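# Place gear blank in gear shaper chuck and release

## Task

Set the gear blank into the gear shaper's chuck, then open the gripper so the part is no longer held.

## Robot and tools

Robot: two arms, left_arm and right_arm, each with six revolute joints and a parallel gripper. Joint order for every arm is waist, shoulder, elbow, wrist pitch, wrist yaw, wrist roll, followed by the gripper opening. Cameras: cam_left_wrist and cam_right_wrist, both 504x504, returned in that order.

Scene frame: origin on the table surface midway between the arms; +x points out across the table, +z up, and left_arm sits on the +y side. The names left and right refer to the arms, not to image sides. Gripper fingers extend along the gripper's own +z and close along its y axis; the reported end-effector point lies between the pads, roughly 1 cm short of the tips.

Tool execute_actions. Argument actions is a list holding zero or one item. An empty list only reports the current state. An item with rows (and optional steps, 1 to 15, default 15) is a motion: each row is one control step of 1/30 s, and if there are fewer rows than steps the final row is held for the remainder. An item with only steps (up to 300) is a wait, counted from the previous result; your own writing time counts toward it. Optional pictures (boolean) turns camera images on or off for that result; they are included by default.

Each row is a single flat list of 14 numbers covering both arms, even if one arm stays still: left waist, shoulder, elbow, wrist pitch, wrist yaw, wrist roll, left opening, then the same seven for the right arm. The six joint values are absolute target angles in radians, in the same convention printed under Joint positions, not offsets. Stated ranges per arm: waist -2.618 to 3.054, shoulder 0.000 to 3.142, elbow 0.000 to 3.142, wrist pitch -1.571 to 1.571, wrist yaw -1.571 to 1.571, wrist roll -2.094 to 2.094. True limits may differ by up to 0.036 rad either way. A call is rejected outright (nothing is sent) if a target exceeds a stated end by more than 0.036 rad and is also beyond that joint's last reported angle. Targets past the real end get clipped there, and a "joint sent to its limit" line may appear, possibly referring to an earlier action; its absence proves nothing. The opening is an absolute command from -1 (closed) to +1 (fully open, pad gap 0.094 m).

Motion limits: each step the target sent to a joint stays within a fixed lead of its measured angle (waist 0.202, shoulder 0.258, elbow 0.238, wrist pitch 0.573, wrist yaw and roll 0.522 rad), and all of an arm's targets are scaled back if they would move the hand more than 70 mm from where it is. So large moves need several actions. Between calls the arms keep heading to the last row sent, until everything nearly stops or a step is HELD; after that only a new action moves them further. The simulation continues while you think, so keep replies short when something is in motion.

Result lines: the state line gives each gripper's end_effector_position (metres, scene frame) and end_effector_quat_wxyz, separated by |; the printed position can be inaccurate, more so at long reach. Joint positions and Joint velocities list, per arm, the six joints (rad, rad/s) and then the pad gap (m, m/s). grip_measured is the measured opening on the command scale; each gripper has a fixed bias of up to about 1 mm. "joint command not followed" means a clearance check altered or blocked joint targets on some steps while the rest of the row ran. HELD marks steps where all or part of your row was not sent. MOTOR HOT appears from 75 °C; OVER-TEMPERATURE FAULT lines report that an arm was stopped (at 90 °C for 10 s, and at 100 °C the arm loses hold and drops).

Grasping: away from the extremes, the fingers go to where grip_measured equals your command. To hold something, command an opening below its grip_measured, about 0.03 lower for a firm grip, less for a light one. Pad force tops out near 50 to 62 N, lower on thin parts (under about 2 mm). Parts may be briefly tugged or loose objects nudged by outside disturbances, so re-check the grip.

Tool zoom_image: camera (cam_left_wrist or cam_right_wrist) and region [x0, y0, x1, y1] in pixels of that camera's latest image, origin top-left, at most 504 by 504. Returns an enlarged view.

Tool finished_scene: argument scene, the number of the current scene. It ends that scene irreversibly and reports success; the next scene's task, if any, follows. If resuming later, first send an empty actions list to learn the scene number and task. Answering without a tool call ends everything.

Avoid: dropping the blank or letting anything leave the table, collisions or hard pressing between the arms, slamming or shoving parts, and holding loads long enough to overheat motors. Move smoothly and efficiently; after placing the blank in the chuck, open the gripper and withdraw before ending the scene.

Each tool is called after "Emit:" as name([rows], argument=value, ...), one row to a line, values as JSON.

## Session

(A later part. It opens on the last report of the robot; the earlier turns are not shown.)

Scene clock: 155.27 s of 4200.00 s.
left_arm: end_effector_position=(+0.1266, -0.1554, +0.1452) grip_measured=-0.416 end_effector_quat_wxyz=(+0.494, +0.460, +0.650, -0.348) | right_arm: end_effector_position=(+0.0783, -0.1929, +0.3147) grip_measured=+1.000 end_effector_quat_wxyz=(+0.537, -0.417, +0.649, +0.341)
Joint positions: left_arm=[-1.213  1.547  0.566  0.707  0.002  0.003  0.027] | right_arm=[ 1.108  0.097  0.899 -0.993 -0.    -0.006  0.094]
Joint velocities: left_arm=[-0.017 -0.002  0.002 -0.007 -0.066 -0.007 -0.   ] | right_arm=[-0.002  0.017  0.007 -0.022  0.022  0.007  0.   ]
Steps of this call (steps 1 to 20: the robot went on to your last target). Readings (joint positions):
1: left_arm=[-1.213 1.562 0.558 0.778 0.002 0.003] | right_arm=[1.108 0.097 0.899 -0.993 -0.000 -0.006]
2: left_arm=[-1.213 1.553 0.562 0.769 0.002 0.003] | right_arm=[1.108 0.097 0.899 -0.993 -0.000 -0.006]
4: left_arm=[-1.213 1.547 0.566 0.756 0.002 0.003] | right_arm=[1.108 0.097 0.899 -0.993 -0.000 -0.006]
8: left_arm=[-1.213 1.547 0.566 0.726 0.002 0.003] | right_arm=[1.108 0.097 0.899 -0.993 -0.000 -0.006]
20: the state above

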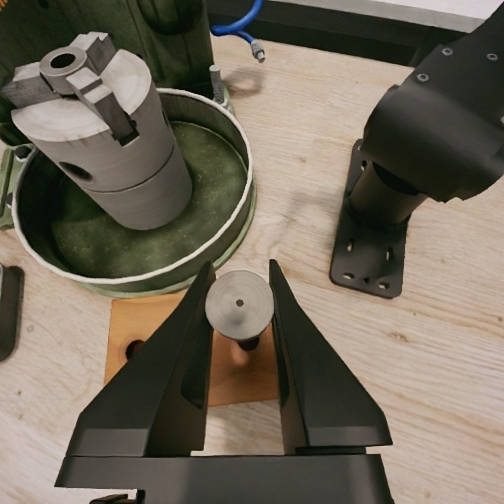

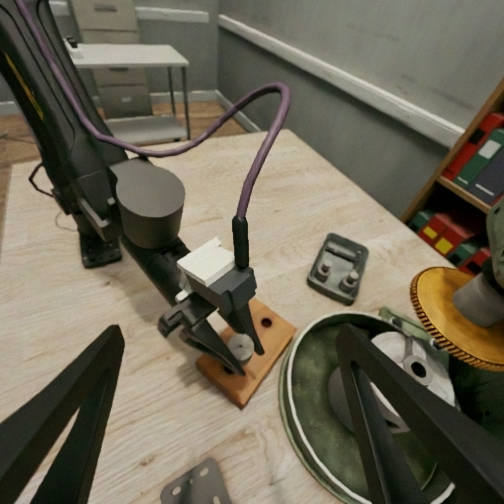

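Emit:
execute_actions([
  {"rows":[[-1.21,1.523,0.593,0.72,0,0,-0.45,0.2,0.1,0.9,-1.0,0,0,1]],"steps":15},
], pictures=false)

Emit:
execute_actions([
  {"rows":[[-1.2,1.51,0.615,0.68,0,0,-0.45,0.2,0.1,0.9,-1.0,0,0,1],[-1.19,1.497,0.637,0.645,0,0,-0.45,0.2,0.1,0.9,-1.0,0,0,1],[-1.18,1.484,0.659,0.61,0,0,-0.45,0.2,0.1,0.9,-1.0,0,0,1],[-1.165,1.471,0.681,0.575,0,0,-0.45,0.2,0.1,0.9,-1.0,0,0,1],[-1.15,1.458,0.703,0.54,0,0,-0.45,0.2,0.1,0.9,-1.0,0,0,1],[-1.135,1.445,0.725,0.505,0,0,-0.45,0.2,0.1,0.9,-1.0,0,0,1],[-1.12,1.432,0.747,0.47,0,0,-0.45,0.2,0.1,0.9,-1.0,0,0,1],[-1.105,1.419,0.769,0.435,0,0,-0.45,0.2,0.1,0.9,-1.0,0,0,1],[-1.09,1.406,0.791,0.40,0,0,-0.45,0.2,0.1,0.9,-1.0,0,0,1],[-1.075,1.393,0.813,0.365,0,0,-0.45,0.2,0.1,0.9,-1.0,0,0,1],[-1.06,1.38,0.835,0.33,0,0,-0.45,0.2,0.1,0.9,-1.0,0,0,1],[-1.045,1.367,0.857,0.295,0,0,-0.45,0.2,0.1,0.9,-1.0,0,0,1],[-1.03,1.352,0.88,0.255,0,0,-0.45,0.2,0.1,0.9,-1.0,0,0,1],[-1.02,1.337,0.905,0.217,0,0,-0.45,0.2,0.1,0.9,-1.0,0,0,1]],"steps":15},
], pictures=false)

Emit:
execute_actions([
  {"steps":20},
])

Scene clock: 189.83 s of 4200.00 s.
left_arm: end_effector_position=(+0.1266, -0.1554, +0.1451) grip_measured=-0.416 end_effector_quat_wxyz=(+0.494, +0.461, +0.651, -0.348) | right_arm: end_effector_position=(+0.1499, -0.2789, +0.3147) grip_measured=+1.000 end_effector_quat_wxyz=(+0.632, -0.093, +0.766, +0.073)
Joint positions: left_arm=[-1.213  1.547  0.566  0.706  0.002  0.003  0.027] | right_arm=[ 0.207  0.097  0.899 -0.993  0.001 -0.006  0.094]
Joint velocities: left_arm=[-0.002  0.012 -0.017 -0.007 -0.022 -0.037 -0.001] | right_arm=[-0.051 -0.002  0.002 -0.051  0.007 -0.081  0.   ]
Steps of this call (steps 1 to 15: the robot went on to your last target; steps 16 to 90: nothing new was sent; then 31.07 s passed at rest; steps 91 to 105: all 15 steps of this action). Readings (joint positions):
91: left_arm=[-1.213 1.547 0.566 0.706 0.002 0.003] | right_arm=[1.074 0.097 0.899 -0.993 -0.004 -0.006]
92: left_arm=[-1.213 1.547 0.566 0.706 0.002 0.003] | right_arm=[1.000 0.097 0.899 -0.993 -0.004 -0.006]
94: left_arm=[-1.213 1.547 0.566 0.706 0.002 0.003] | right_arm=[0.847 0.097 0.899 -0.993 -0.003 -0.006]
98: left_arm=[-1.213 1.547 0.566 0.706 0.002 0.003] | right_arm=[0.543 0.097 0.899 -0.993 -0.002 -0.006]
105: the state above

Scene clock: 190.33 s of 4200.00 s.
left_arm: end_effector_position=(+0.2060, -0.1366, +0.2574) grip_measured=-0.416 end_effector_quat_wxyz=(+0.548, +0.389, +0.670, -0.316) | right_arm: end_effector_position=(+0.1500, -0.2790, +0.3147) grip_measured=+1.000 end_effector_quat_wxyz=(+0.632, -0.093, +0.766, +0.073)
Joint positions: left_arm=[-1.034  1.38   0.856  0.322  0.002  0.003  0.027] | right_arm=[ 0.207  0.097  0.899 -0.993  0.001 -0.006  0.094]
Joint velocities: left_arm=[ 0.305 -0.364  0.505 -0.667 -0.139  0.022  0.   ] | right_arm=[-0.017 -0.017 -0.017  0.007 -0.051  0.022  0.   ]
Steps of this call (steps 1 to 15: all 15 steps of this action). Readings (joint positions):
1: left_arm=[-1.212 1.547 0.569 0.700 0.002 0.003] | right_arm=[0.207 0.097 0.899 -0.993 0.001 -0.006]
2: left_arm=[-1.210 1.545 0.576 0.684 0.002 0.003] | right_arm=[0.207 0.097 0.899 -0.993 0.001 -0.006]
4: left_arm=[-1.196 1.533 0.603 0.631 0.003 0.003] | right_arm=[0.207 0.097 0.899 -0.993 0.001 -0.006]
8: left_arm=[-1.139 1.483 0.691 0.518 0.004 0.003] | right_arm=[0.207 0.097 0.899 -0.993 0.001 -0.006]
15: the state above

Scene clock: 191.00 s of 4200.00 s.
left_arm: end_effector_position=(+0.2083, -0.1273, +0.2550) grip_measured=-0.416 end_effector_quat_wxyz=(+0.529, +0.393, +0.689, -0.299) | right_arm: end_effector_position=(+0.1500, -0.2790, +0.3147) grip_measured=+1.000 end_effector_quat_wxyz=(+0.632, -0.093, +0.766, +0.073)
Joint positions: left_arm=[-1.021  1.353  0.886  0.204 -0.002  0.003  0.027] | right_arm=[ 0.207  0.097  0.899 -0.993  0.001 -0.006  0.094]
Joint velocities: left_arm=[-0.017 -0.012 -0.002 -0.022  0.007  0.022  0.   ] | right_arm=[-0.002  0.002  0.007 -0.007 -0.007  0.037  0.   ]
Steps of this call (steps 1 to 20: the robot went on to your last target). Readings (joint positions):
1: left_arm=[-1.025 1.369 0.870 0.307 -0.000 0.003] | right_arm=[0.207 0.097 0.899 -0.993 0.001 -0.006]
2: left_arm=[-1.022 1.361 0.879 0.296 -0.002 0.003] | right_arm=[0.207 0.097 0.899 -0.993 0.001 -0.006]
4: left_arm=[-1.021 1.353 0.886 0.281 -0.002 0.003] | right_arm=[0.207 0.097 0.899 -0.993 0.001 -0.006]
8: left_arm=[-1.021 1.353 0.886 0.234 -0.002 0.003] | right_arm=[0.207 0.097 0.899 -0.993 0.001 -0.006]
20: the state above

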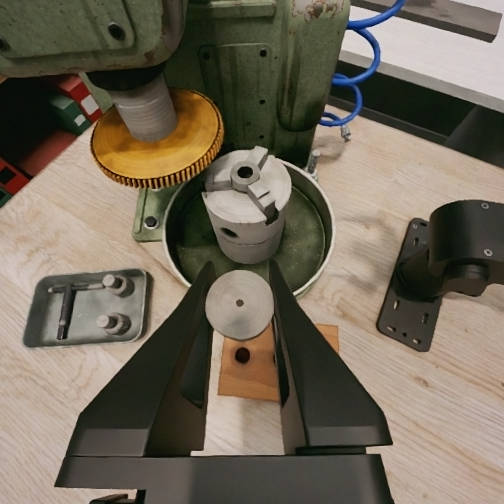

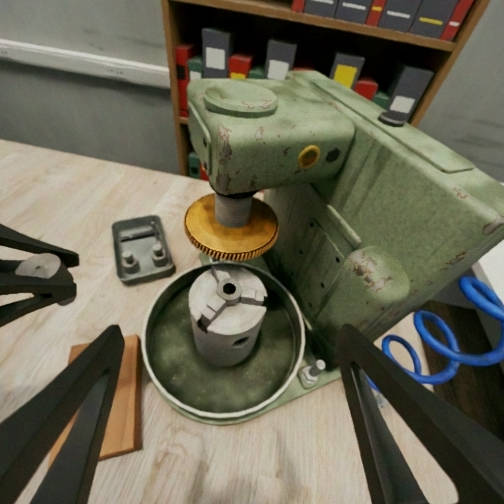

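Emit:
execute_actions([
  {"rows":[[-1.03,1.39,0.94,0.215,0,0,-0.45,0.2,0.1,0.9,-1.0,0,0,1],[-1.03,1.425,0.975,0.215,0,0,-0.45,0.2,0.1,0.9,-1.0,0,0,1],[-1.03,1.46,1.01,0.215,0,0,-0.45,0.2,0.1,0.9,-1.0,0,0,1],[-1.03,1.495,1.045,0.215,0,0,-0.45,0.2,0.1,0.9,-1.0,0,0,1],[-1.03,1.53,1.08,0.215,0,0,-0.45,0.2,0.1,0.9,-1.0,0,0,1],[-1.03,1.565,1.115,0.215,0,0,-0.45,0.2,0.1,0.9,-1.0,0,0,1],[-1.03,1.60,1.15,0.215,0,0,-0.45,0.2,0.1,0.9,-1.0,0,0,1],[-1.03,1.635,1.185,0.215,0,0,-0.45,0.2,0.1,0.9,-1.0,0,0,1],[-1.03,1.67,1.22,0.215,0,0,-0.45,0.2,0.1,0.9,-1.0,0,0,1],[-1.03,1.705,1.255,0.215,0,0,-0.45,0.2,0.1,0.9,-1.0,0,0,1],[-1.03,1.74,1.29,0.215,0,0,-0.45,0.2,0.1,0.9,-1.0,0,0,1],[-1.03,1.775,1.325,0.215,0,0,-0.45,0.2,0.1,0.9,-1.0,0,0,1],[-1.03,1.81,1.36,0.215,0,0,-0.45,0.2,0.1,0.9,-1.0,0,0,1],[-1.03,1.845,1.395,0.215,0,0,-0.45,0.2,0.1,0.9,-1.0,0,0,1],[-1.03,1.883,1.425,0.215,0,0,-0.45,0.2,0.1,0.9,-1.0,0,0,1]],"steps":15},
], pictures=false)

Emit:
execute_actions([
  {"steps":20},
])

Scene clock: 205.80 s of 4200.00 s.
left_arm: end_effector_position=(+0.2694, -0.2302, +0.2483) grip_measured=-0.416 end_effector_quat_wxyz=(+0.524, +0.395, +0.693, -0.297) | right_arm: end_effector_position=(+0.1500, -0.2790, +0.3147) grip_measured=+1.000 end_effector_quat_wxyz=(+0.632, -0.093, +0.766, +0.073)
Joint positions: left_arm=[-1.021  1.816  1.342  0.196 -0.002  0.003  0.027] | right_arm=[ 0.207  0.097  0.899 -0.993  0.001 -0.006  0.094]
Joint velocities: left_arm=[-0.007  0.989  0.965 -0.066 -0.081 -0.066  0.001] | right_arm=[-0.002  0.017  0.007  0.007 -0.022 -0.022  0.   ]
Steps of this call (steps 1 to 15: the robot went on to your last target; steps 16 to 90: nothing new was sent; then 11.30 s passed at rest; steps 91 to 105: all 15 steps of this action). Readings (joint positions):
91: left_arm=[-1.021 1.356 0.889 0.202 -0.002 0.003] | right_arm=[0.207 0.097 0.899 -0.993 0.001 -0.006]
92: left_arm=[-1.021 1.368 0.901 0.198 -0.002 0.003] | right_arm=[0.207 0.097 0.899 -0.993 0.001 -0.006]
94: left_arm=[-1.021 1.421 0.953 0.193 -0.002 0.003] | right_arm=[0.207 0.097 0.899 -0.993 0.001 -0.006]
98: left_arm=[-1.021 1.568 1.098 0.195 -0.002 0.003] | right_arm=[0.207 0.097 0.899 -0.993 0.001 -0.006]
105: the state above

Scene clock: 206.47 s of 4200.00 s.
left_arm: end_effector_position=(+0.2769, -0.2429, +0.2270) grip_measured=-0.416 end_effector_quat_wxyz=(+0.512, +0.401, +0.703, -0.289) | right_arm: end_effector_position=(+0.1500, -0.2790, +0.3147) grip_measured=+1.000 end_effector_quat_wxyz=(+0.632, -0.093, +0.766, +0.073)
Joint positions: left_arm=[-1.021  1.891  1.389  0.188 -0.002  0.003  0.027] | right_arm=[ 0.207  0.097  0.899 -0.993  0.001 -0.006  0.094]
Joint velocities: left_arm=[-0.007 -0.007  0.007  0.037  0.037 -0.022  0.001] | right_arm=[ 0.002 -0.012  0.007 -0.037 -0.022 -0.037  0.   ]
Steps of this call (steps 1 to 20: the robot went on to your last target). Readings (joint positions):
1: left_arm=[-1.021 1.846 1.369 0.199 -0.002 0.003] | right_arm=[0.207 0.097 0.899 -0.993 0.001 -0.006]
2: left_arm=[-1.021 1.867 1.385 0.201 -0.002 0.003] | right_arm=[0.207 0.097 0.899 -0.993 0.001 -0.006]
4: left_arm=[-1.021 1.886 1.389 0.198 -0.002 0.003] | right_arm=[0.207 0.097 0.899 -0.993 0.001 -0.006]
8: left_arm=[-1.021 1.891 1.389 0.187 -0.002 0.003] | right_arm=[0.207 0.097 0.899 -0.993 0.001 -0.006]
20: the state above

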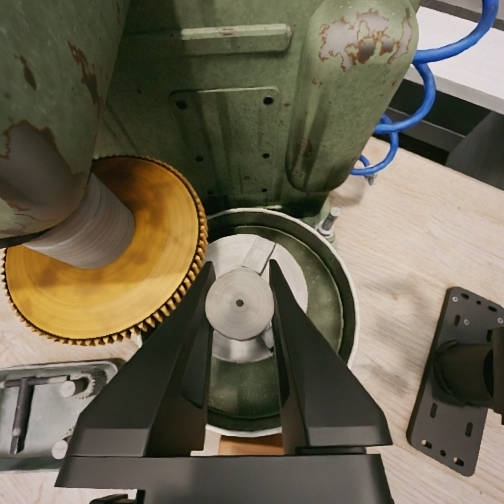

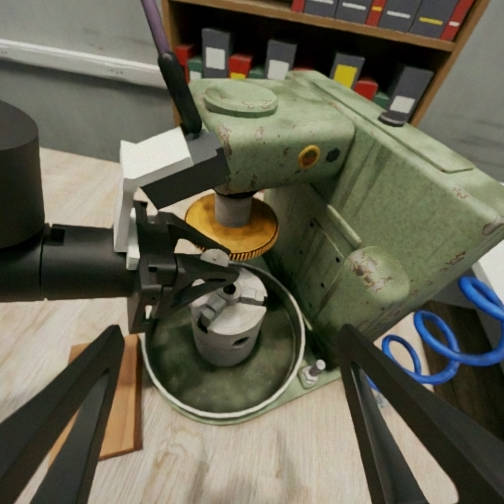

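Emit:
execute_actions([
  {"rows":[[-1.04,1.91,1.44,0.24,0,0,-0.45,0.2,0.1,0.9,-1.0,0,0,1],[-1.04,1.91,1.44,0.24,0,0,-0.45,0.2,0.1,0.9,-1.0,0,0,1],[-1.04,1.91,1.44,0.24,0,0,-0.45,0.2,0.1,0.9,-1.0,0,0,1],[-1.04,1.938,1.457,0.26,0,0,-0.45,0.2,0.1,0.9,-1.0,0,0,1]],"steps":15},
], pictures=false)

Emit:
execute_actions([
  {"steps":15},
])

Emit:
zoom_image(camera="cam_right_wrist", region=[130,190,330,370])

Scene clock: 218.43 s of 4200.00 s.
left_arm: end_effector_position=(+0.2749, -0.2577, +0.2266) grip_measured=-0.416 end_effector_quat_wxyz=(+0.518, +0.403, +0.693, -0.298) | right_arm: end_effector_position=(+0.1500, -0.2790, +0.3147) grip_measured=+1.000 end_effector_quat_wxyz=(+0.632, -0.093, +0.766, +0.073)
Joint positions: left_arm=[-1.036  1.934  1.422  0.222 -0.002  0.003  0.027] | right_arm=[ 0.207  0.097  0.899 -0.993  0.001 -0.006  0.094]
Joint velocities: left_arm=[ 0.007  0.002 -0.002  0.066  0.037 -0.11  -0.001] | right_arm=[-0.007 -0.022 -0.012  0.066 -0.081  0.051  0.   ]
Steps of this call (steps 1 to 15: the robot went on to your last target; steps 16 to 90: nothing new was sent; then 8.47 s passed at rest; steps 91 to 105: all 15 steps of this action). Readings (joint positions):
91: left_arm=[-1.022 1.893 1.391 0.188 -0.002 0.003] | right_arm=[0.207 0.097 0.899 -0.993 0.001 -0.006]
92: left_arm=[-1.023 1.896 1.395 0.191 -0.002 0.003] | right_arm=[0.207 0.097 0.899 -0.993 0.001 -0.006]
94: left_arm=[-1.029 1.905 1.405 0.198 -0.002 0.003] | right_arm=[0.207 0.097 0.899 -0.993 0.001 -0.006]
98: left_arm=[-1.036 1.929 1.422 0.220 -0.002 0.003] | right_arm=[0.207 0.097 0.899 -0.993 0.001 -0.006]
105: the state above

Scene clock: 218.93 s of 4200.00 s.
left_arm: end_effector_position=(+0.2750, -0.2579, +0.2271) grip_measured=-0.416 end_effector_quat_wxyz=(+0.519, +0.402, +0.693, -0.299) | right_arm: end_effector_position=(+0.1500, -0.2790, +0.3147) grip_measured=+1.000 end_effector_quat_wxyz=(+0.632, -0.093, +0.766, +0.073)
Joint positions: left_arm=[-1.036  1.934  1.422  0.224 -0.002  0.003  0.027] | right_arm=[ 0.207  0.097  0.899 -0.993  0.001 -0.006  0.094]
Joint velocities: left_arm=[ 0.012 -0.022 -0.002  0.066 -0.037  0.007  0.   ] | right_arm=[ 0.007  0.002  0.007 -0.022  0.037 -0.007  0.   ]
Steps of this call (steps 1 to 15: the robot went on to your last target). Readings (joint positions):
1: left_arm=[-1.036 1.934 1.422 0.222 -0.002 0.003] | right_arm=[0.207 0.097 0.899 -0.993 0.001 -0.006]
2: left_arm=[-1.036 1.934 1.422 0.223 -0.002 0.003] | right_arm=[0.207 0.097 0.899 -0.993 0.001 -0.006]
4: left_arm=[-1.036 1.934 1.422 0.223 -0.002 0.003] | right_arm=[0.207 0.097 0.899 -0.993 0.001 -0.006]
8: left_arm=[-1.036 1.934 1.422 0.224 -0.002 0.003] | right_arm=[0.207 0.097 0.899 -0.993 0.001 -0.006]
15: the state above
All arms were judged still, so your last target was given up. Only a new action makes them travel on or press farther. Fingers that are still opening or closing keep moving.

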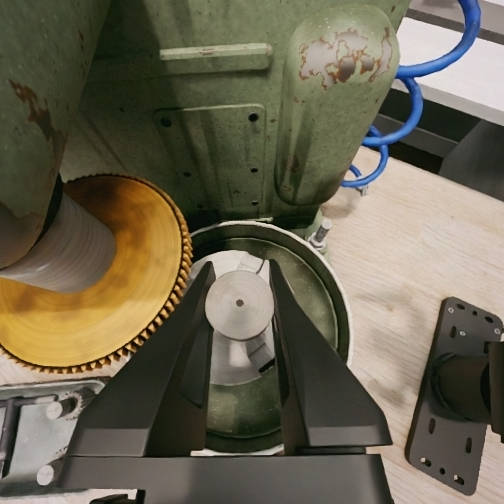

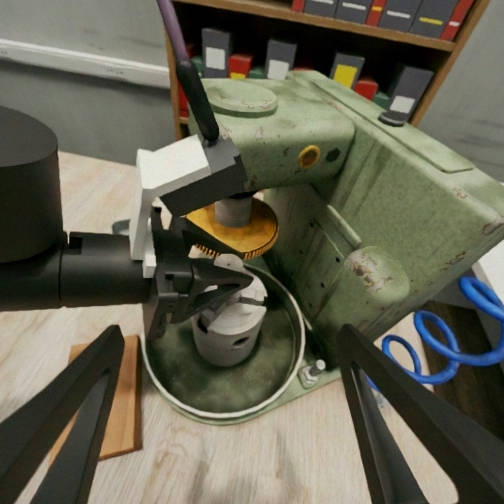

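Region (130, 190, 330, 370) of cam_right_wrist's 504x504 image, scaled by 2.520, with more detail than that image has; it fills the top 454 rows of this view, and the rest is white.

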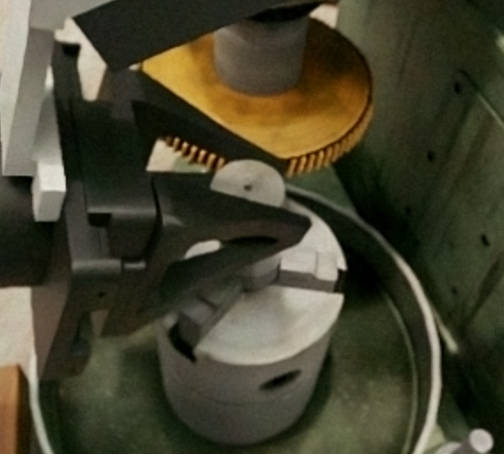

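Emit:
execute_actions([
  {"rows":[[-1.021,1.945,1.41,0.285,0,0,-0.45,0.2,0.1,0.9,-1.0,0,0,1],[-1.021,1.945,1.41,0.285,0,0,-0.45,0.2,0.1,0.9,-1.0,0,0,1],[-1.021,1.945,1.41,0.285,0,0,-0.45,0.2,0.1,0.9,-1.0,0,0,1],[-1.021,1.952,1.392,0.31,0,0,-0.45,0.2,0.1,0.9,-1.0,0,0,1],[-1.021,1.952,1.392,0.31,0,0,-0.45,0.2,0.1,0.9,-1.0,0,0,1],[-1.021,1.952,1.392,0.335,0,0,-0.45,0.2,0.1,0.9,-1.0,0,0,1],[-1.021,1.959,1.374,0.335,0,0,-0.45,0.2,0.1,0.9,-1.0,0,0,1]],"steps":15},
], pictures=false)

Emit:
execute_actions([
  {"steps":15},
])

Emit:
zoom_image(camera="cam_right_wrist", region=[130,190,330,370])

Scene clock: 235.60 s of 4200.00 s.
left_arm: end_effector_position=(+0.2806, -0.2553, +0.2076) grip_measured=-0.416 end_effector_quat_wxyz=(+0.519, +0.399, +0.695, -0.295) | right_arm: end_effector_position=(+0.1500, -0.2790, +0.3147) grip_measured=+1.000 end_effector_quat_wxyz=(+0.632, -0.093, +0.766, +0.073)
Joint positions: left_arm=[-1.026  1.959  1.378  0.291 -0.002  0.003  0.027] | right_arm=[ 0.207  0.097  0.899 -0.993  0.001 -0.006  0.094]
Joint velocities: left_arm=[-0.007  0.017 -0.027 -0.022 -0.037 -0.007  0.001] | right_arm=[-0.002  0.007 -0.012  0.022  0.007 -0.022  0.   ]
Steps of this call (steps 1 to 90: nothing new was sent; then 13.17 s passed at rest; steps 91 to 105: all 15 steps of this action). Readings (joint positions):
91: left_arm=[-1.035 1.934 1.422 0.226 -0.002 0.003] | right_arm=[0.207 0.097 0.899 -0.993 0.001 -0.006]
92: left_arm=[-1.034 1.934 1.422 0.230 -0.002 0.003] | right_arm=[0.207 0.097 0.899 -0.993 0.001 -0.006]
94: left_arm=[-1.031 1.934 1.419 0.243 -0.002 0.003] | right_arm=[0.207 0.097 0.899 -0.993 0.001 -0.006]
98: left_arm=[-1.026 1.939 1.398 0.283 -0.002 0.003] | right_arm=[0.207 0.097 0.899 -0.993 0.001 -0.006]
105: the state above

Scene clock: 236.10 s of 4200.00 s.
left_arm: end_effector_position=(+0.2809, -0.2558, +0.2095) grip_measured=-0.416 end_effector_quat_wxyz=(+0.522, +0.398, +0.693, -0.297) | right_arm: end_effector_position=(+0.1500, -0.2790, +0.3147) grip_measured=+1.000 end_effector_quat_wxyz=(+0.632, -0.093, +0.766, +0.073)
Joint positions: left_arm=[-1.026  1.959  1.378  0.299 -0.002  0.003  0.027] | right_arm=[ 0.207  0.097  0.899 -0.993  0.001 -0.006  0.094]
Joint velocities: left_arm=[-0.012 -0.007  0.012  0.037 -0.037 -0.037 -0.001] | right_arm=[ 0.012 -0.017 -0.012 -0.051  0.037 -0.007  0.   ]
Steps of this call (steps 1 to 15: the robot went on to your last target). Readings (joint positions):
1: left_arm=[-1.026 1.959 1.378 0.291 -0.002 0.003] | right_arm=[0.207 0.097 0.899 -0.993 0.001 -0.006]
2: left_arm=[-1.026 1.959 1.378 0.291 -0.002 0.003] | right_arm=[0.207 0.097 0.899 -0.993 0.001 -0.006]
4: left_arm=[-1.026 1.959 1.378 0.295 -0.002 0.003] | right_arm=[0.207 0.097 0.899 -0.993 0.001 -0.006]
8: left_arm=[-1.026 1.959 1.378 0.298 -0.002 0.003] | right_arm=[0.207 0.097 0.899 -0.993 0.001 -0.006]
15: the state above
All arms were judged still, so your last target was given up. Only a new action makes them travel on or press farther. Fingers that are still opening or closing keep moving.

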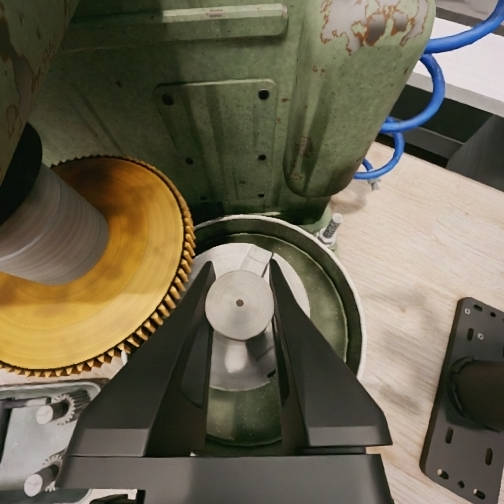

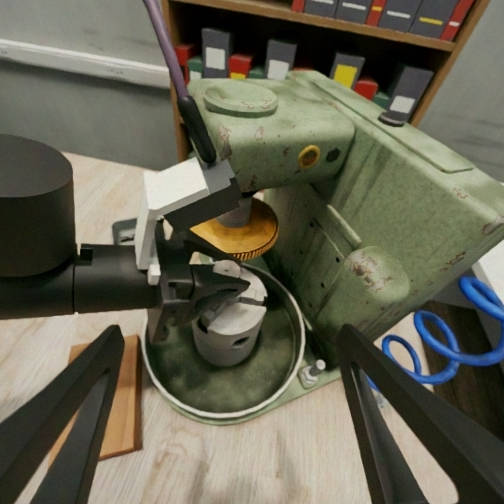

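Region (130, 190, 330, 370) of cam_right_wrist's 504x504 image, scaled by 2.520, with more detail than that image has; it fills the top 454 rows of this view, and the rest is white.

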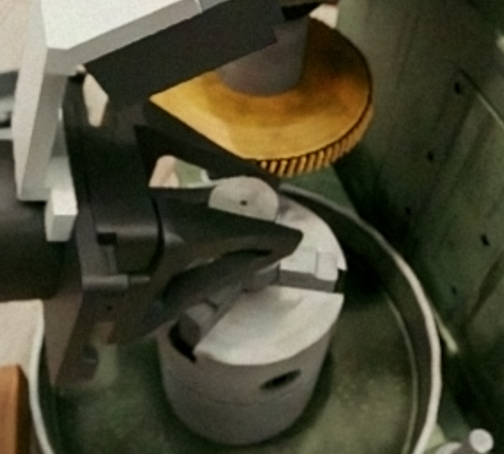

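Emit:
execute_actions([
  {"rows":[[-1.021,1.97,1.366,0.36,0,0,-0.45,0.2,0.1,0.9,-1.0,0,0,1],[-1.021,1.97,1.366,0.36,0,0,-0.45,0.2,0.1,0.9,-1.0,0,0,1],[-1.021,1.97,1.366,0.36,0,0,-0.45,0.2,0.1,0.9,-1.0,0,0,1],[-1.021,1.978,1.36,0.383,0,0,-0.45,0.2,0.1,0.9,-1.0,0,0,1],[-1.021,1.978,1.36,0.383,0,0,-0.45,0.2,0.1,0.9,-1.0,0,0,1],[-1.021,1.978,1.36,0.383,0,0,-0.45,0.2,0.1,0.9,-1.0,0,0,1],[-1.021,1.986,1.353,0.383,0,0,-0.45,0.2,0.1,0.9,-1.0,0,0,1]],"steps":15},
], pictures=false)

Emit:
execute_actions([
  {"steps":15},
])

Emit:
zoom_image(camera="cam_right_wrist", region=[130,190,330,370])

Scene clock: 246.97 s of 4200.00 s.
left_arm: end_effector_position=(+0.2826, -0.2587, +0.2071) grip_measured=-0.416 end_effector_quat_wxyz=(+0.531, +0.394, +0.686, -0.302) | right_arm: end_effector_position=(+0.1500, -0.2790, +0.3147) grip_measured=+1.000 end_effector_quat_wxyz=(+0.632, -0.093, +0.766, +0.073)
Joint positions: left_arm=[-1.026  1.976  1.365  0.355 -0.002  0.003  0.027] | right_arm=[ 0.207  0.097  0.899 -0.993  0.001 -0.006  0.094]
Joint velocities: left_arm=[-0.002  0.012  0.002 -0.022  0.037  0.007  0.   ] | right_arm=[-0.012  0.007 -0.007 -0.022  0.051  0.051  0.   ]
Steps of this call (steps 1 to 90: nothing new was sent; then 7.37 s passed at rest; steps 91 to 105: all 15 steps of this action). Readings (joint positions):
91: left_arm=[-1.026 1.959 1.378 0.301 -0.002 0.003] | right_arm=[0.207 0.097 0.899 -0.993 0.001 -0.006]
92: left_arm=[-1.026 1.959 1.378 0.304 -0.002 0.003] | right_arm=[0.207 0.097 0.899 -0.993 0.001 -0.006]
94: left_arm=[-1.026 1.959 1.377 0.315 -0.002 0.003] | right_arm=[0.207 0.097 0.899 -0.993 0.001 -0.006]
98: left_arm=[-1.026 1.968 1.371 0.343 -0.002 0.003] | right_arm=[0.207 0.097 0.899 -0.993 0.001 -0.006]
105: the state above

Scene clock: 247.47 s of 4200.00 s.
left_arm: end_effector_position=(+0.2826, -0.2587, +0.2071) grip_measured=-0.416 end_effector_quat_wxyz=(+0.531, +0.394, +0.686, -0.302) | right_arm: end_effector_position=(+0.1500, -0.2790, +0.3147) grip_measured=+1.000 end_effector_quat_wxyz=(+0.632, -0.093, +0.766, +0.073)
Joint positions: left_arm=[-1.026  1.976  1.365  0.355 -0.002  0.003  0.027] | right_arm=[ 0.207  0.097  0.899 -0.993  0.001 -0.006  0.094]
Joint velocities: left_arm=[-0.007 -0.012 -0.017 -0.051  0.007 -0.051 -0.001] | right_arm=[ 0.002  0.007 -0.012 -0.007  0.007  0.007  0.   ]
Steps of this call (steps 1 to 15: the robot went on to your last target). Readings (joint positions):
1: left_arm=[-1.026 1.976 1.365 0.355 -0.002 0.003] | right_arm=[0.207 0.097 0.899 -0.993 0.001 -0.006]
2: left_arm=[-1.026 1.976 1.365 0.355 -0.002 0.003] | right_arm=[0.207 0.097 0.899 -0.993 0.001 -0.006]
4: left_arm=[-1.026 1.976 1.365 0.355 -0.002 0.003] | right_arm=[0.207 0.097 0.899 -0.993 0.001 -0.006]
8: left_arm=[-1.026 1.976 1.365 0.355 -0.002 0.003] | right_arm=[0.207 0.097 0.899 -0.993 0.001 -0.006]
15: the state above
All arms were judged still, so your last target was given up. Only a new action makes them travel on or press farther. Fingers that are still opening or closing keep moving.

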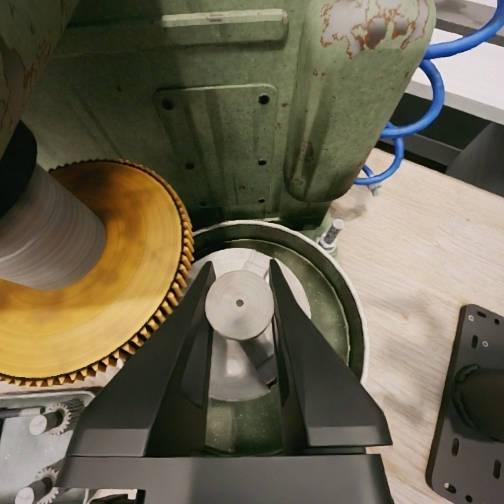

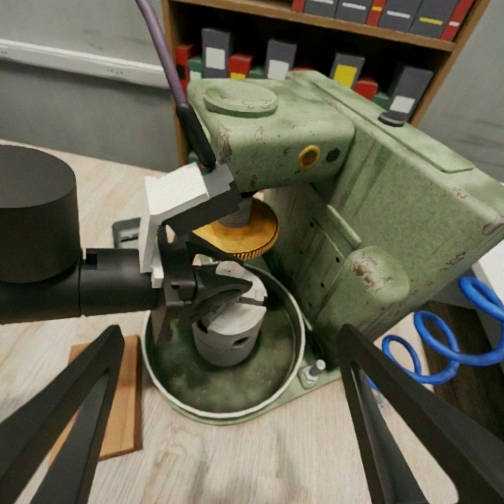

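Region (130, 190, 330, 370) of cam_right_wrist's 504x504 image, scaled by 2.520, with more detail than that image has; it fills the top 454 rows of this view, and the rest is white.

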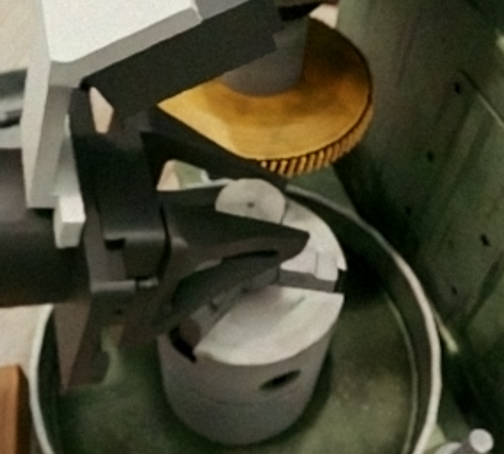

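Emit:
execute_actions([
  {"rows":[[-1.021,1.976,1.365,0.383,0,0,-0.45,-0.8,0.1,0.9,-1.0,0,1.57,-1]],"steps":15},
], pictures=false)

Emit:
execute_actions([
  {"rows":[[-1.021,1.976,1.365,0.383,0,0,-0.45,-0.8,0.05,0.05,0.0,0,1.57,-1]],"steps":15},
], pictures=false)

Emit:
execute_actions([
  {"steps":25},
])

Scene clock: 267.60 s of 4200.00 s.
left_arm: end_effector_position=(+0.2826, -0.2587, +0.2071) grip_measured=-0.416 end_effector_quat_wxyz=(+0.531, +0.394, +0.686, -0.302) | right_arm: end_effector_position=(+0.1194, -0.3973, +0.3147) grip_measured=-0.985 end_effector_quat_wxyz=(+0.607, +0.674, +0.375, +0.192)
Joint positions: left_arm=[-1.026  1.976  1.365  0.355 -0.002  0.003  0.027] | right_arm=[-0.786  0.097  0.899 -0.993 -0.     1.369  0.001]
Joint velocities: left_arm=[ 0.017  0.022 -0.002  0.022 -0.081 -0.007  0.   ] | right_arm=[-0.33   0.002 -0.007 -0.051 -0.095  1.37  -0.001]
Steps of this call (steps 1 to 90: nothing new was sent; then 16.63 s passed at rest; steps 91 to 105: all 15 steps of this action). Readings (joint positions):
91: left_arm=[-1.026 1.976 1.365 0.355 -0.002 0.003] | right_arm=[0.173 0.097 0.899 -0.993 -0.005 0.074]
92: left_arm=[-1.026 1.976 1.365 0.355 -0.002 0.003] | right_arm=[0.099 0.097 0.899 -0.993 -0.005 0.174]
94: left_arm=[-1.026 1.976 1.365 0.355 -0.002 0.003] | right_arm=[-0.053 0.097 0.899 -0.993 -0.004 0.374]
98: left_arm=[-1.026 1.976 1.365 0.355 -0.002 0.003] | right_arm=[-0.358 0.097 0.899 -0.993 -0.003 0.775]
105: the state above

Scene clock: 268.10 s of 4200.00 s.
left_arm: end_effector_position=(+0.2826, -0.2587, +0.2071) grip_measured=-0.416 end_effector_quat_wxyz=(+0.531, +0.394, +0.686, -0.302) | right_arm: end_effector_position=(+0.2044, -0.4839, +0.1602) grip_measured=-0.986 end_effector_quat_wxyz=(+0.616, +0.687, +0.290, +0.256)
Joint positions: left_arm=[-1.026  1.976  1.365  0.355 -0.002  0.003  0.027] | right_arm=[-0.797  0.056  0.034 -0.09   0.009  1.566  0.001]
Joint velocities: left_arm=[-0.007  0.002 -0.002 -0.037 -0.037 -0.022  0.001] | right_arm=[-0.002  0.007  0.007  0.564 -0.007 -0.007  0.001]
Steps of this call (steps 1 to 15: all 15 steps of this action). Readings (joint positions):
1: left_arm=[-1.026 1.976 1.365 0.355 -0.002 0.003] | right_arm=[-0.792 0.083 0.857 -0.908 0.000 1.411]
2: left_arm=[-1.026 1.976 1.365 0.355 -0.002 0.003] | right_arm=[-0.794 0.064 0.785 -0.775 0.000 1.442]
4: left_arm=[-1.026 1.976 1.365 0.355 -0.002 0.003] | right_arm=[-0.794 0.056 0.628 -0.537 0.000 1.487]
8: left_arm=[-1.026 1.976 1.365 0.355 -0.002 0.003] | right_arm=[-0.794 0.056 0.296 -0.194 0.000 1.534]
15: the state above

Scene clock: 268.93 s of 4200.00 s.
left_arm: end_effector_position=(+0.2826, -0.2587, +0.2071) grip_measured=-0.416 end_effector_quat_wxyz=(+0.531, +0.394, +0.686, -0.302) | right_arm: end_effector_position=(+0.2050, -0.4852, +0.1778) grip_measured=-0.986 end_effector_quat_wxyz=(+0.639, +0.666, +0.278, +0.266)
Joint positions: left_arm=[-1.026  1.976  1.365  0.355 -0.002  0.003  0.027] | right_arm=[-0.797  0.056  0.034 -0.019  0.012  1.569  0.001]
Joint velocities: left_arm=[ 0.007 -0.022  0.007 -0.051  0.007 -0.051  0.   ] | right_arm=[-0.002  0.007  0.012 -0.051 -0.037  0.022 -0.   ]
Steps of this call (steps 1 to 25: the robot went on to your last target). Readings (joint positions):
1: left_arm=[-1.026 1.976 1.365 0.355 -0.002 0.003] | right_arm=[-0.797 0.056 0.034 -0.072 0.009 1.567]
2: left_arm=[-1.026 1.976 1.365 0.355 -0.002 0.003] | right_arm=[-0.797 0.056 0.034 -0.059 0.009 1.567]
4: left_arm=[-1.026 1.976 1.365 0.355 -0.002 0.003] | right_arm=[-0.797 0.056 0.034 -0.045 0.012 1.568]
8: left_arm=[-1.026 1.976 1.365 0.355 -0.002 0.003] | right_arm=[-0.797 0.056 0.034 -0.029 0.013 1.569]
25: the state above

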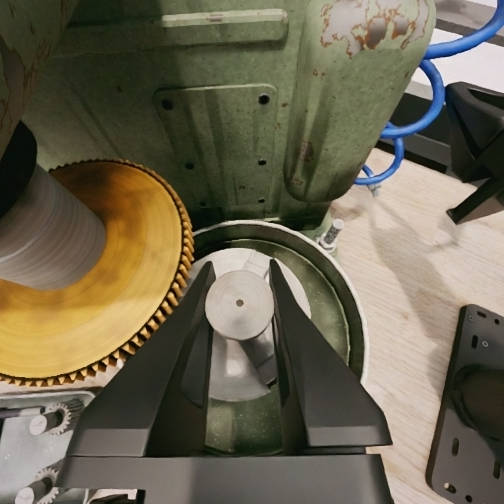

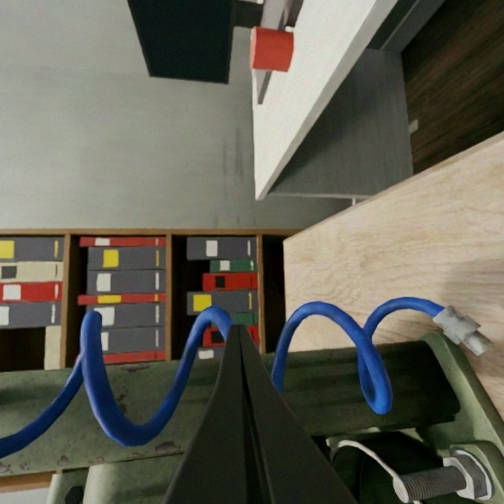

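Emit:
execute_actions([
  {"rows":[[-1.021,1.976,1.365,0.383,0,0,-0.45,-0.8,0.1,0.9,-1.0,0,0,1]],"steps":15},
], pictures=false)

Emit:
execute_actions([
  {"rows":[[-1.021,1.976,1.365,0.383,0,0,-0.45,0.2,0.1,0.9,-1.0,0,0,1]],"steps":15},
], pictures=false)

Emit:
zoom_image(camera="cam_left_wrist", region=[140,210,340,410])

Scene clock: 293.20 s of 4200.00 s.
left_arm: end_effector_position=(+0.2826, -0.2587, +0.2071) grip_measured=-0.416 end_effector_quat_wxyz=(+0.531, +0.394, +0.686, -0.302) | right_arm: end_effector_position=(+0.1187, -0.4000, +0.3452) grip_measured=+1.000 end_effector_quat_wxyz=(+0.654, +0.347, +0.645, -0.188)
Joint positions: left_arm=[-1.026  1.976  1.365  0.355 -0.002  0.003  0.027] | right_arm=[-0.797  0.098  0.912 -0.888  0.005  0.215  0.094]
Joint velocities: left_arm=[-0.007 -0.012 -0.002  0.022  0.007  0.037 -0.001] | right_arm=[-0.007 -0.012 -0.007 -0.505  0.007 -1.399  0.   ]
Steps of this call (steps 1 to 15: the robot went on to your last target; steps 16 to 90: nothing new was sent; then 20.77 s passed at rest; steps 91 to 105: all 15 steps of this action). Readings (joint positions):
91: left_arm=[-1.026 1.976 1.365 0.355 -0.002 0.003] | right_arm=[-0.797 0.061 0.074 -0.119 0.012 1.489]
92: left_arm=[-1.026 1.976 1.365 0.355 -0.002 0.003] | right_arm=[-0.797 0.078 0.139 -0.251 0.010 1.392]
94: left_arm=[-1.026 1.976 1.365 0.355 -0.002 0.003] | right_arm=[-0.797 0.096 0.289 -0.484 0.008 1.197]
98: left_arm=[-1.026 1.976 1.365 0.355 -0.002 0.003] | right_arm=[-0.797 0.098 0.604 -0.795 0.006 0.806]
105: the state above

Scene clock: 293.70 s of 4200.00 s.
left_arm: end_effector_position=(+0.2826, -0.2587, +0.2071) grip_measured=-0.416 end_effector_quat_wxyz=(+0.531, +0.394, +0.686, -0.302) | right_arm: end_effector_position=(+0.1490, -0.2817, +0.3217) grip_measured=+1.000 end_effector_quat_wxyz=(+0.640, -0.077, +0.761, +0.074)
Joint positions: left_arm=[-1.026  1.976  1.365  0.355 -0.002  0.003  0.027] | right_arm=[ 0.187  0.098  0.912 -0.983  0.     0.015  0.094]
Joint velocities: left_arm=[-0.007 -0.002  0.002 -0.007 -0.007 -0.081 -0.   ] | right_arm=[ 0.266  0.007 -0.007 -0.037  0.022 -0.007  0.   ]
Steps of this call (steps 1 to 15: all 15 steps of this action). Readings (joint positions):
1: left_arm=[-1.026 1.976 1.365 0.355 -0.002 0.003] | right_arm=[-0.763 0.098 0.912 -0.909 0.008 0.174]
2: left_arm=[-1.026 1.976 1.365 0.355 -0.002 0.003] | right_arm=[-0.689 0.098 0.912 -0.928 0.008 0.141]
4: left_arm=[-1.026 1.976 1.365 0.355 -0.002 0.003] | right_arm=[-0.537 0.098 0.912 -0.951 0.006 0.093]
8: left_arm=[-1.026 1.976 1.365 0.355 -0.002 0.003] | right_arm=[-0.233 0.098 0.912 -0.974 0.004 0.043]
15: the state above

Region (140, 210, 340, 410) of cam_left_wrist's 504x504 image, scaled by 2.520, with more detail than that image has.

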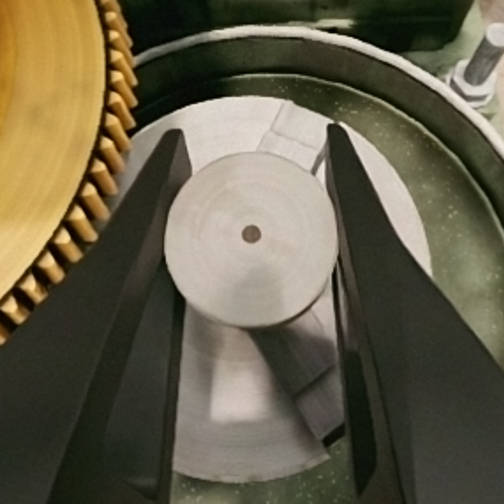

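Emit:
execute_actions([
  {"rows":[[-1.021,1.976,1.365,0.34,0,0,-0.45,0.2,0.1,0.9,-1.0,0,0,1],[-1.021,1.976,1.365,0.34,0,0,-0.45,0.2,0.1,0.9,-1.0,0,0,1],[-1.021,1.976,1.365,0.34,0,0,-0.45,0.2,0.1,0.9,-1.0,0,0,1],[-1.021,1.976,1.365,0.34,0,0,-0.45,0.2,0.1,0.9,-1.0,0,0,1],[-1.021,1.976,1.365,0.34,-0.01,0,-0.45,0.2,0.1,0.9,-1.0,0,0,1],[-1.021,1.976,1.365,0.34,-0.013,0,-0.45,0.2,0.1,0.9,-1.0,0,0,1],[-1.021,1.976,1.365,0.34,-0.016,0,-0.45,0.2,0.1,0.9,-1.0,0,0,1],[-1.021,1.976,1.365,0.34,-0.019,0,-0.45,0.2,0.1,0.9,-1.0,0,0,1],[-1.021,1.976,1.365,0.34,-0.022,0,-0.45,0.2,0.1,0.9,-1.0,0,0,1],[-1.021,1.976,1.365,0.34,-0.025,0,-0.45,0.2,0.1,0.9,-1.0,0,0,1]],"steps":15},
], pictures=false)

Emit:
execute_actions([
  {"steps":15},
], pictures=false)

Scene clock: 316.17 s of 4200.00 s.
left_arm: end_effector_position=(+0.2833, -0.2581, +0.2067) grip_measured=-0.416 end_effector_quat_wxyz=(+0.532, +0.393, +0.688, -0.300) | right_arm: end_effector_position=(+0.1488, -0.2810, +0.3211) grip_measured=+1.000 end_effector_quat_wxyz=(+0.639, -0.082, +0.761, +0.074)
Joint positions: left_arm=[-1.026  1.976  1.365  0.353 -0.007  0.003  0.027] | right_arm=[ 0.193  0.098  0.912 -0.986  0.     0.008  0.094]
Joint velocities: left_arm=[ 0.012  0.007 -0.002  0.022  0.037 -0.037 -0.   ] | right_arm=[-0.012  0.017 -0.002 -0.037  0.007  0.051  0.   ]
Steps of this call (steps 1 to 15: the robot went on to your last target; steps 16 to 90: nothing new was sent; then 18.97 s passed at rest; steps 91 to 105: all 15 steps of this action). Readings (joint positions):
91: left_arm=[-1.026 1.976 1.365 0.354 -0.002 0.003] | right_arm=[0.193 0.098 0.912 -0.986 0.000 0.008]
92: left_arm=[-1.026 1.976 1.365 0.353 -0.002 0.003] | right_arm=[0.193 0.098 0.912 -0.986 0.000 0.008]
94: left_arm=[-1.026 1.976 1.365 0.353 -0.002 0.003] | right_arm=[0.193 0.098 0.912 -0.986 0.000 0.008]
98: left_arm=[-1.026 1.976 1.365 0.353 -0.003 0.003] | right_arm=[0.193 0.098 0.912 -0.986 0.000 0.008]
105: the state above

Scene clock: 316.67 s of 4200.00 s.
left_arm: end_effector_position=(+0.2836, -0.2579, +0.2067) grip_measured=-0.416 end_effector_quat_wxyz=(+0.532, +0.392, +0.688, -0.300) | right_arm: end_effector_position=(+0.1488, -0.2810, +0.3211) grip_measured=+1.000 end_effector_quat_wxyz=(+0.639, -0.082, +0.761, +0.074)
Joint positions: left_arm=[-1.026  1.976  1.365  0.353 -0.009  0.003  0.027] | right_arm=[ 0.193  0.098  0.912 -0.986  0.     0.008  0.094]
Joint velocities: left_arm=[ 0.002  0.002 -0.012  0.007  0.037  0.066 -0.   ] | right_arm=[ 0.002  0.007 -0.027  0.037 -0.066 -0.007  0.   ]
Steps of this call (steps 1 to 15: the robot went on to your last target). Readings (joint positions):
1: left_arm=[-1.026 1.976 1.365 0.353 -0.008 0.003] | right_arm=[0.193 0.098 0.912 -0.986 0.000 0.008]
2: left_arm=[-1.026 1.976 1.365 0.353 -0.008 0.003] | right_arm=[0.193 0.098 0.912 -0.986 0.000 0.008]
4: left_arm=[-1.026 1.976 1.365 0.353 -0.008 0.003] | right_arm=[0.193 0.098 0.912 -0.986 0.000 0.008]
8: left_arm=[-1.026 1.976 1.365 0.353 -0.009 0.003] | right_arm=[0.193 0.098 0.912 -0.986 0.000 0.008]
15: the state above
All arms were judged still, so your last target was given up. Only a new action makes them travel on or press farther. Fingers that are still opening or closing keep moving.

Confirmed contact; moved 1.2 mm left. Continue.

Emit:
execute_actions([
  {"rows":[[-1.021,1.976,1.365,0.34,-0.03,0,-0.45,0.2,0.1,0.9,-1.0,0,0,1],[-1.021,1.976,1.365,0.34,-0.032,0,-0.45,0.2,0.1,0.9,-1.0,0,0,1],[-1.021,1.976,1.365,0.34,-0.034,0,-0.45,0.2,0.1,0.9,-1.0,0,0,1],[-1.021,1.976,1.365,0.34,-0.036,0,-0.45,0.2,0.1,0.9,-1.0,0,0,1],[-1.021,1.976,1.365,0.34,-0.038,0,-0.45,0.2,0.1,0.9,-1.0,0,0,1],[-1.021,1.976,1.365,0.34,-0.04,0,-0.45,0.2,0.1,0.9,-1.0,0,0,1],[-1.021,1.976,1.365,0.34,-0.042,0,-0.45,0.2,0.1,0.9,-1.0,0,0,1],[-1.021,1.976,1.365,0.34,-0.045,0,-0.45,0.2,0.1,0.9,-1.0,0,0,1]],"steps":15},
], pictures=false)

Emit:
execute_actions([
  {"steps":15},
])

Scene clock: 324.50 s of 4200.00 s.
left_arm: end_effector_position=(+0.2863, -0.2562, +0.2067) grip_measured=-0.416 end_effector_quat_wxyz=(+0.536, +0.388, +0.691, -0.293) | right_arm: end_effector_position=(+0.1488, -0.2810, +0.3210) grip_measured=+1.000 end_effector_quat_wxyz=(+0.639, -0.082, +0.761, +0.074)
Joint positions: left_arm=[-1.026  1.976  1.365  0.353 -0.027  0.003  0.027] | right_arm=[ 0.193  0.098  0.912 -0.986  0.     0.008  0.094]
Joint velocities: left_arm=[ 0.002 -0.002  0.007 -0.007  0.051 -0.022 -0.001] | right_arm=[-0.012 -0.002 -0.017 -0.037 -0.095 -0.007  0.   ]
Steps of this call (steps 1 to 90: nothing new was sent; then 4.33 s passed at rest; steps 91 to 105: all 15 steps of this action). Readings (joint positions):
91: left_arm=[-1.026 1.976 1.365 0.353 -0.010 0.003] | right_arm=[0.193 0.098 0.912 -0.986 0.000 0.008]
92: left_arm=[-1.026 1.976 1.365 0.353 -0.011 0.003] | right_arm=[0.193 0.098 0.912 -0.986 0.000 0.008]
94: left_arm=[-1.026 1.976 1.365 0.353 -0.014 0.003] | right_arm=[0.193 0.098 0.912 -0.986 0.000 0.008]
98: left_arm=[-1.026 1.976 1.365 0.353 -0.021 0.003] | right_arm=[0.193 0.098 0.912 -0.986 0.000 0.008]
105: the state above

Scene clock: 325.00 s of 4200.00 s.
left_arm: end_effector_position=(+0.2866, -0.2561, +0.2067) grip_measured=-0.416 end_effector_quat_wxyz=(+0.536, +0.387, +0.691, -0.293) | right_arm: end_effector_position=(+0.1488, -0.2810, +0.3210) grip_measured=+1.000 end_effector_quat_wxyz=(+0.639, -0.082, +0.761, +0.074)
Joint positions: left_arm=[-1.026  1.976  1.365  0.353 -0.029  0.003  0.027] | right_arm=[ 0.193  0.098  0.912 -0.986  0.     0.008  0.094]
Joint velocities: left_arm=[-0.002  0.017 -0.002 -0.051  0.007 -0.007 -0.002] | right_arm=[-0.012  0.007  0.012 -0.007 -0.051 -0.051  0.   ]
Steps of this call (steps 1 to 15: the robot went on to your last target). Readings (joint positions):
1: left_arm=[-1.026 1.976 1.365 0.353 -0.027 0.003] | right_arm=[0.193 0.098 0.912 -0.986 0.000 0.008]
2: left_arm=[-1.026 1.976 1.365 0.353 -0.028 0.003] | right_arm=[0.193 0.098 0.912 -0.986 0.000 0.008]
4: left_arm=[-1.026 1.976 1.365 0.353 -0.028 0.003] | right_arm=[0.193 0.098 0.912 -0.986 0.000 0.008]
8: left_arm=[-1.026 1.976 1.365 0.353 -0.029 0.003] | right_arm=[0.193 0.098 0.912 -0.986 0.000 0.008]
15: the state above
All arms were judged still, so your last target was given up. Only a new action makes them travel on or press farther. Fingers that are still opening or closing keep moving.

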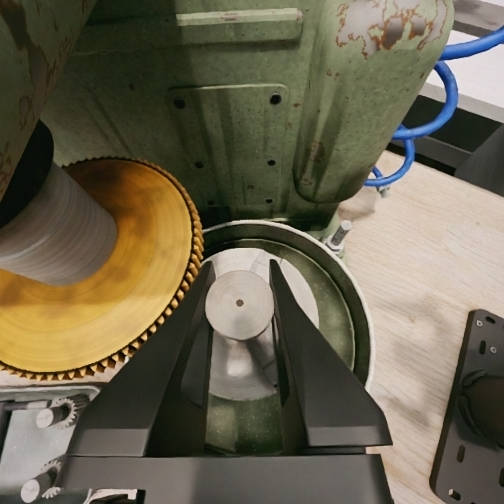

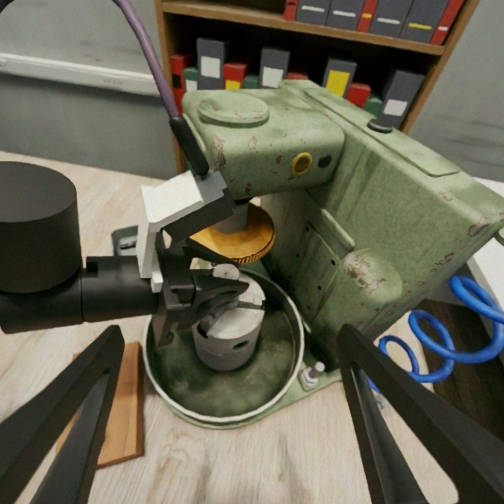

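Emit:
execute_actions([
  {"rows":[[-1.03,1.94,1.42,0.30,0.005,0,-0.45,0.2,0.1,0.9,-1.0,0,0,1],[-1.03,1.91,1.43,0.26,0.005,0,-0.45,0.2,0.1,0.9,-1.0,0,0,1],[-1.03,1.88,1.42,0.23,0.005,0,-0.45,0.2,0.1,0.9,-1.0,0,0,1],[-1.03,1.84,1.39,0.215,0.005,0,-0.45,0.2,0.1,0.9,-1.0,0,0,1],[-1.03,1.795,1.345,0.215,0.005,0,-0.45,0.2,0.1,0.9,-1.0,0,0,1],[-1.03,1.75,1.30,0.215,0.005,0,-0.45,0.2,0.1,0.9,-1.0,0,0,1],[-1.03,1.705,1.255,0.215,0.005,0,-0.45,0.2,0.1,0.9,-1.0,0,0,1],[-1.03,1.66,1.21,0.215,0.005,0,-0.45,0.2,0.1,0.9,-1.0,0,0,1],[-1.03,1.615,1.165,0.215,0.005,0,-0.45,0.2,0.1,0.9,-1.0,0,0,1],[-1.03,1.57,1.12,0.215,0.005,0,-0.45,0.2,0.1,0.9,-1.0,0,0,1],[-1.03,1.525,1.075,0.215,0.005,0,-0.45,0.2,0.1,0.9,-1.0,0,0,1],[-1.03,1.48,1.03,0.215,0.005,0,-0.45,0.2,0.1,0.9,-1.0,0,0,1],[-1.03,1.435,0.985,0.215,0.005,0,-0.45,0.2,0.1,0.9,-1.0,0,0,1],[-1.03,1.39,0.94,0.215,0.005,0,-0.45,0.2,0.1,0.9,-1.0,0,0,1],[-1.03,1.34,0.89,0.215,0.005,0,-0.45,0.2,0.1,0.9,-1.0,0,0,1]],"steps":15},
], pictures=false)

Emit:
execute_actions([
  {"rows":[[-1.045,1.36,0.865,0.26,0.005,0,-0.45,0.2,0.1,0.9,-1.0,0,0,1],[-1.06,1.375,0.842,0.30,0.005,0,-0.45,0.2,0.1,0.9,-1.0,0,0,1],[-1.075,1.39,0.819,0.34,0.005,0,-0.45,0.2,0.1,0.9,-1.0,0,0,1],[-1.09,1.405,0.796,0.38,0.005,0,-0.45,0.2,0.1,0.9,-1.0,0,0,1],[-1.105,1.42,0.773,0.42,0.005,0,-0.45,0.2,0.1,0.9,-1.0,0,0,1],[-1.12,1.435,0.75,0.46,0.005,0,-0.45,0.2,0.1,0.9,-1.0,0,0,1],[-1.135,1.45,0.727,0.50,0.005,0,-0.45,0.2,0.1,0.9,-1.0,0,0,1],[-1.15,1.465,0.704,0.54,0.005,0,-0.45,0.2,0.1,0.9,-1.0,0,0,1],[-1.165,1.48,0.681,0.58,0.005,0,-0.45,0.2,0.1,0.9,-1.0,0,0,1],[-1.18,1.495,0.658,0.62,0.005,0,-0.45,0.2,0.1,0.9,-1.0,0,0,1],[-1.195,1.51,0.635,0.66,0.005,0,-0.45,0.2,0.1,0.9,-1.0,0,0,1],[-1.205,1.525,0.61,0.70,0.005,0,-0.45,0.2,0.1,0.9,-1.0,0,0,1],[-1.215,1.54,0.585,0.735,0.005,0,-0.45,0.2,0.1,0.9,-1.0,0,0,1],[-1.215,1.553,0.557,0.735,0.005,0,-0.45,0.2,0.1,0.9,-1.0,0,0,1]],"steps":15},
], pictures=false)

Emit:
execute_actions([
  {"steps":20},
])

Scene clock: 404.30 s of 4200.00 s.
left_arm: end_effector_position=(+0.2185, -0.1492, +0.2783) grip_measured=-0.416 end_effector_quat_wxyz=(+0.547, +0.387, +0.675, -0.310) | right_arm: end_effector_position=(+0.1488, -0.2810, +0.3210) grip_measured=+1.000 end_effector_quat_wxyz=(+0.639, -0.082, +0.761, +0.074)
Joint positions: left_arm=[-1.026  1.428  0.99   0.227 -0.004  0.003  0.027] | right_arm=[ 0.193  0.098  0.912 -0.986  0.     0.008  0.094]
Joint velocities: left_arm=[ 0.022 -1.287 -1.355  0.066  0.007  0.066  0.001] | right_arm=[ 0.012  0.002  0.002 -0.007 -0.037  0.066  0.   ]
Steps of this call (steps 1 to 90: nothing new was sent; then 75.80 s passed at rest; steps 91 to 105: all 15 steps of this action). Readings (joint positions):
91: left_arm=[-1.026 1.976 1.369 0.347 -0.026 0.003] | right_arm=[0.193 0.098 0.912 -0.986 0.000 0.008]
92: left_arm=[-1.026 1.973 1.377 0.328 -0.023 0.003] | right_arm=[0.193 0.098 0.912 -0.986 0.000 0.008]
94: left_arm=[-1.026 1.947 1.380 0.275 -0.015 0.003] | right_arm=[0.193 0.098 0.912 -0.986 0.000 0.008]
98: left_arm=[-1.026 1.785 1.280 0.224 -0.007 0.003] | right_arm=[0.193 0.098 0.912 -0.986 0.000 0.008]
105: the state above

Scene clock: 404.80 s of 4200.00 s.
left_arm: end_effector_position=(+0.1261, -0.1511, +0.1306) grip_measured=-0.416 end_effector_quat_wxyz=(+0.466, +0.474, +0.671, -0.328) | right_arm: end_effector_position=(+0.1488, -0.2810, +0.3210) grip_measured=+1.000 end_effector_quat_wxyz=(+0.639, -0.082, +0.761, +0.074)
Joint positions: left_arm=[-1.21   1.538  0.585  0.596  0.004  0.003  0.027] | right_arm=[ 0.193  0.098  0.912 -0.986  0.     0.008  0.094]
Joint velocities: left_arm=[-0.149  0.281 -0.549  0.418  0.154 -0.022 -0.001] | right_arm=[-0.002 -0.007  0.007 -0.066  0.037 -0.051  0.   ]
Steps of this call (steps 1 to 15: all 15 steps of this action). Readings (joint positions):
1: left_arm=[-1.027 1.391 0.946 0.231 -0.004 0.003] | right_arm=[0.193 0.098 0.912 -0.986 0.000 0.008]
2: left_arm=[-1.032 1.370 0.911 0.243 -0.004 0.003] | right_arm=[0.193 0.098 0.912 -0.986 0.000 0.008]
4: left_arm=[-1.053 1.372 0.857 0.285 -0.005 0.003] | right_arm=[0.193 0.098 0.912 -0.986 0.000 0.008]
8: left_arm=[-1.119 1.429 0.753 0.386 -0.003 0.003] | right_arm=[0.193 0.098 0.912 -0.986 0.000 0.008]
15: the state above

Scene clock: 405.47 s of 4200.00 s.
left_arm: end_effector_position=(+0.1244, -0.1519, +0.1337) grip_measured=-0.416 end_effector_quat_wxyz=(+0.483, +0.467, +0.657, -0.342) | right_arm: end_effector_position=(+0.1488, -0.2810, +0.3210) grip_measured=+1.000 end_effector_quat_wxyz=(+0.639, -0.082, +0.761, +0.074)
Joint positions: left_arm=[-1.214  1.555  0.551  0.698  0.005  0.003  0.027] | right_arm=[ 0.193  0.098  0.912 -0.986  0.     0.008  0.094]
Joint velocities: left_arm=[-0.002 -0.007 -0.012  0.007 -0.081  0.022 -0.   ] | right_arm=[ 0.012  0.007  0.017 -0.007 -0.066 -0.11   0.   ]
Steps of this call (steps 1 to 20: the robot went on to your last target). Readings (joint positions):
1: left_arm=[-1.213 1.546 0.569 0.609 0.005 0.003] | right_arm=[0.193 0.098 0.912 -0.986 0.000 0.008]
2: left_arm=[-1.214 1.551 0.559 0.616 0.005 0.003] | right_arm=[0.193 0.098 0.912 -0.986 0.000 0.008]
4: left_arm=[-1.214 1.555 0.551 0.628 0.005 0.003] | right_arm=[0.193 0.098 0.912 -0.986 0.000 0.008]
8: left_arm=[-1.214 1.555 0.551 0.673 0.005 0.003] | right_arm=[0.193 0.098 0.912 -0.986 0.000 0.008]
20: the state above

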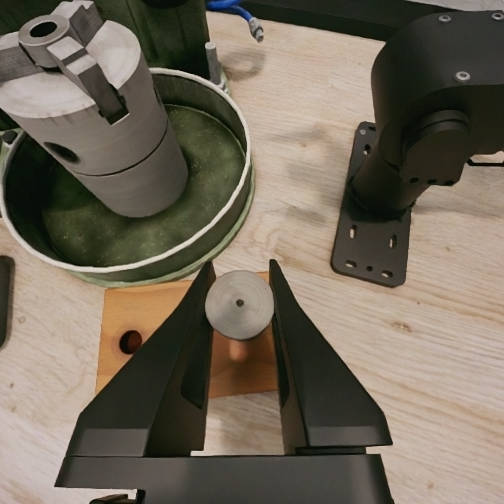

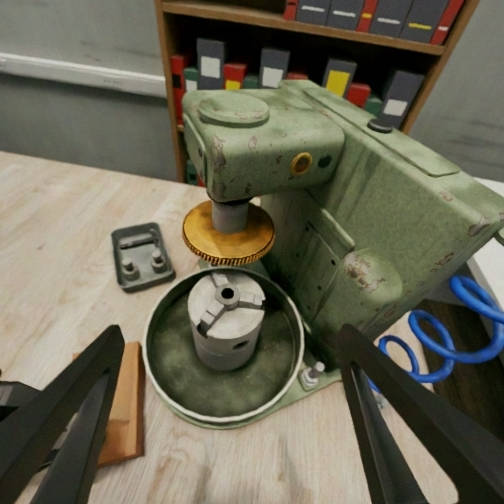

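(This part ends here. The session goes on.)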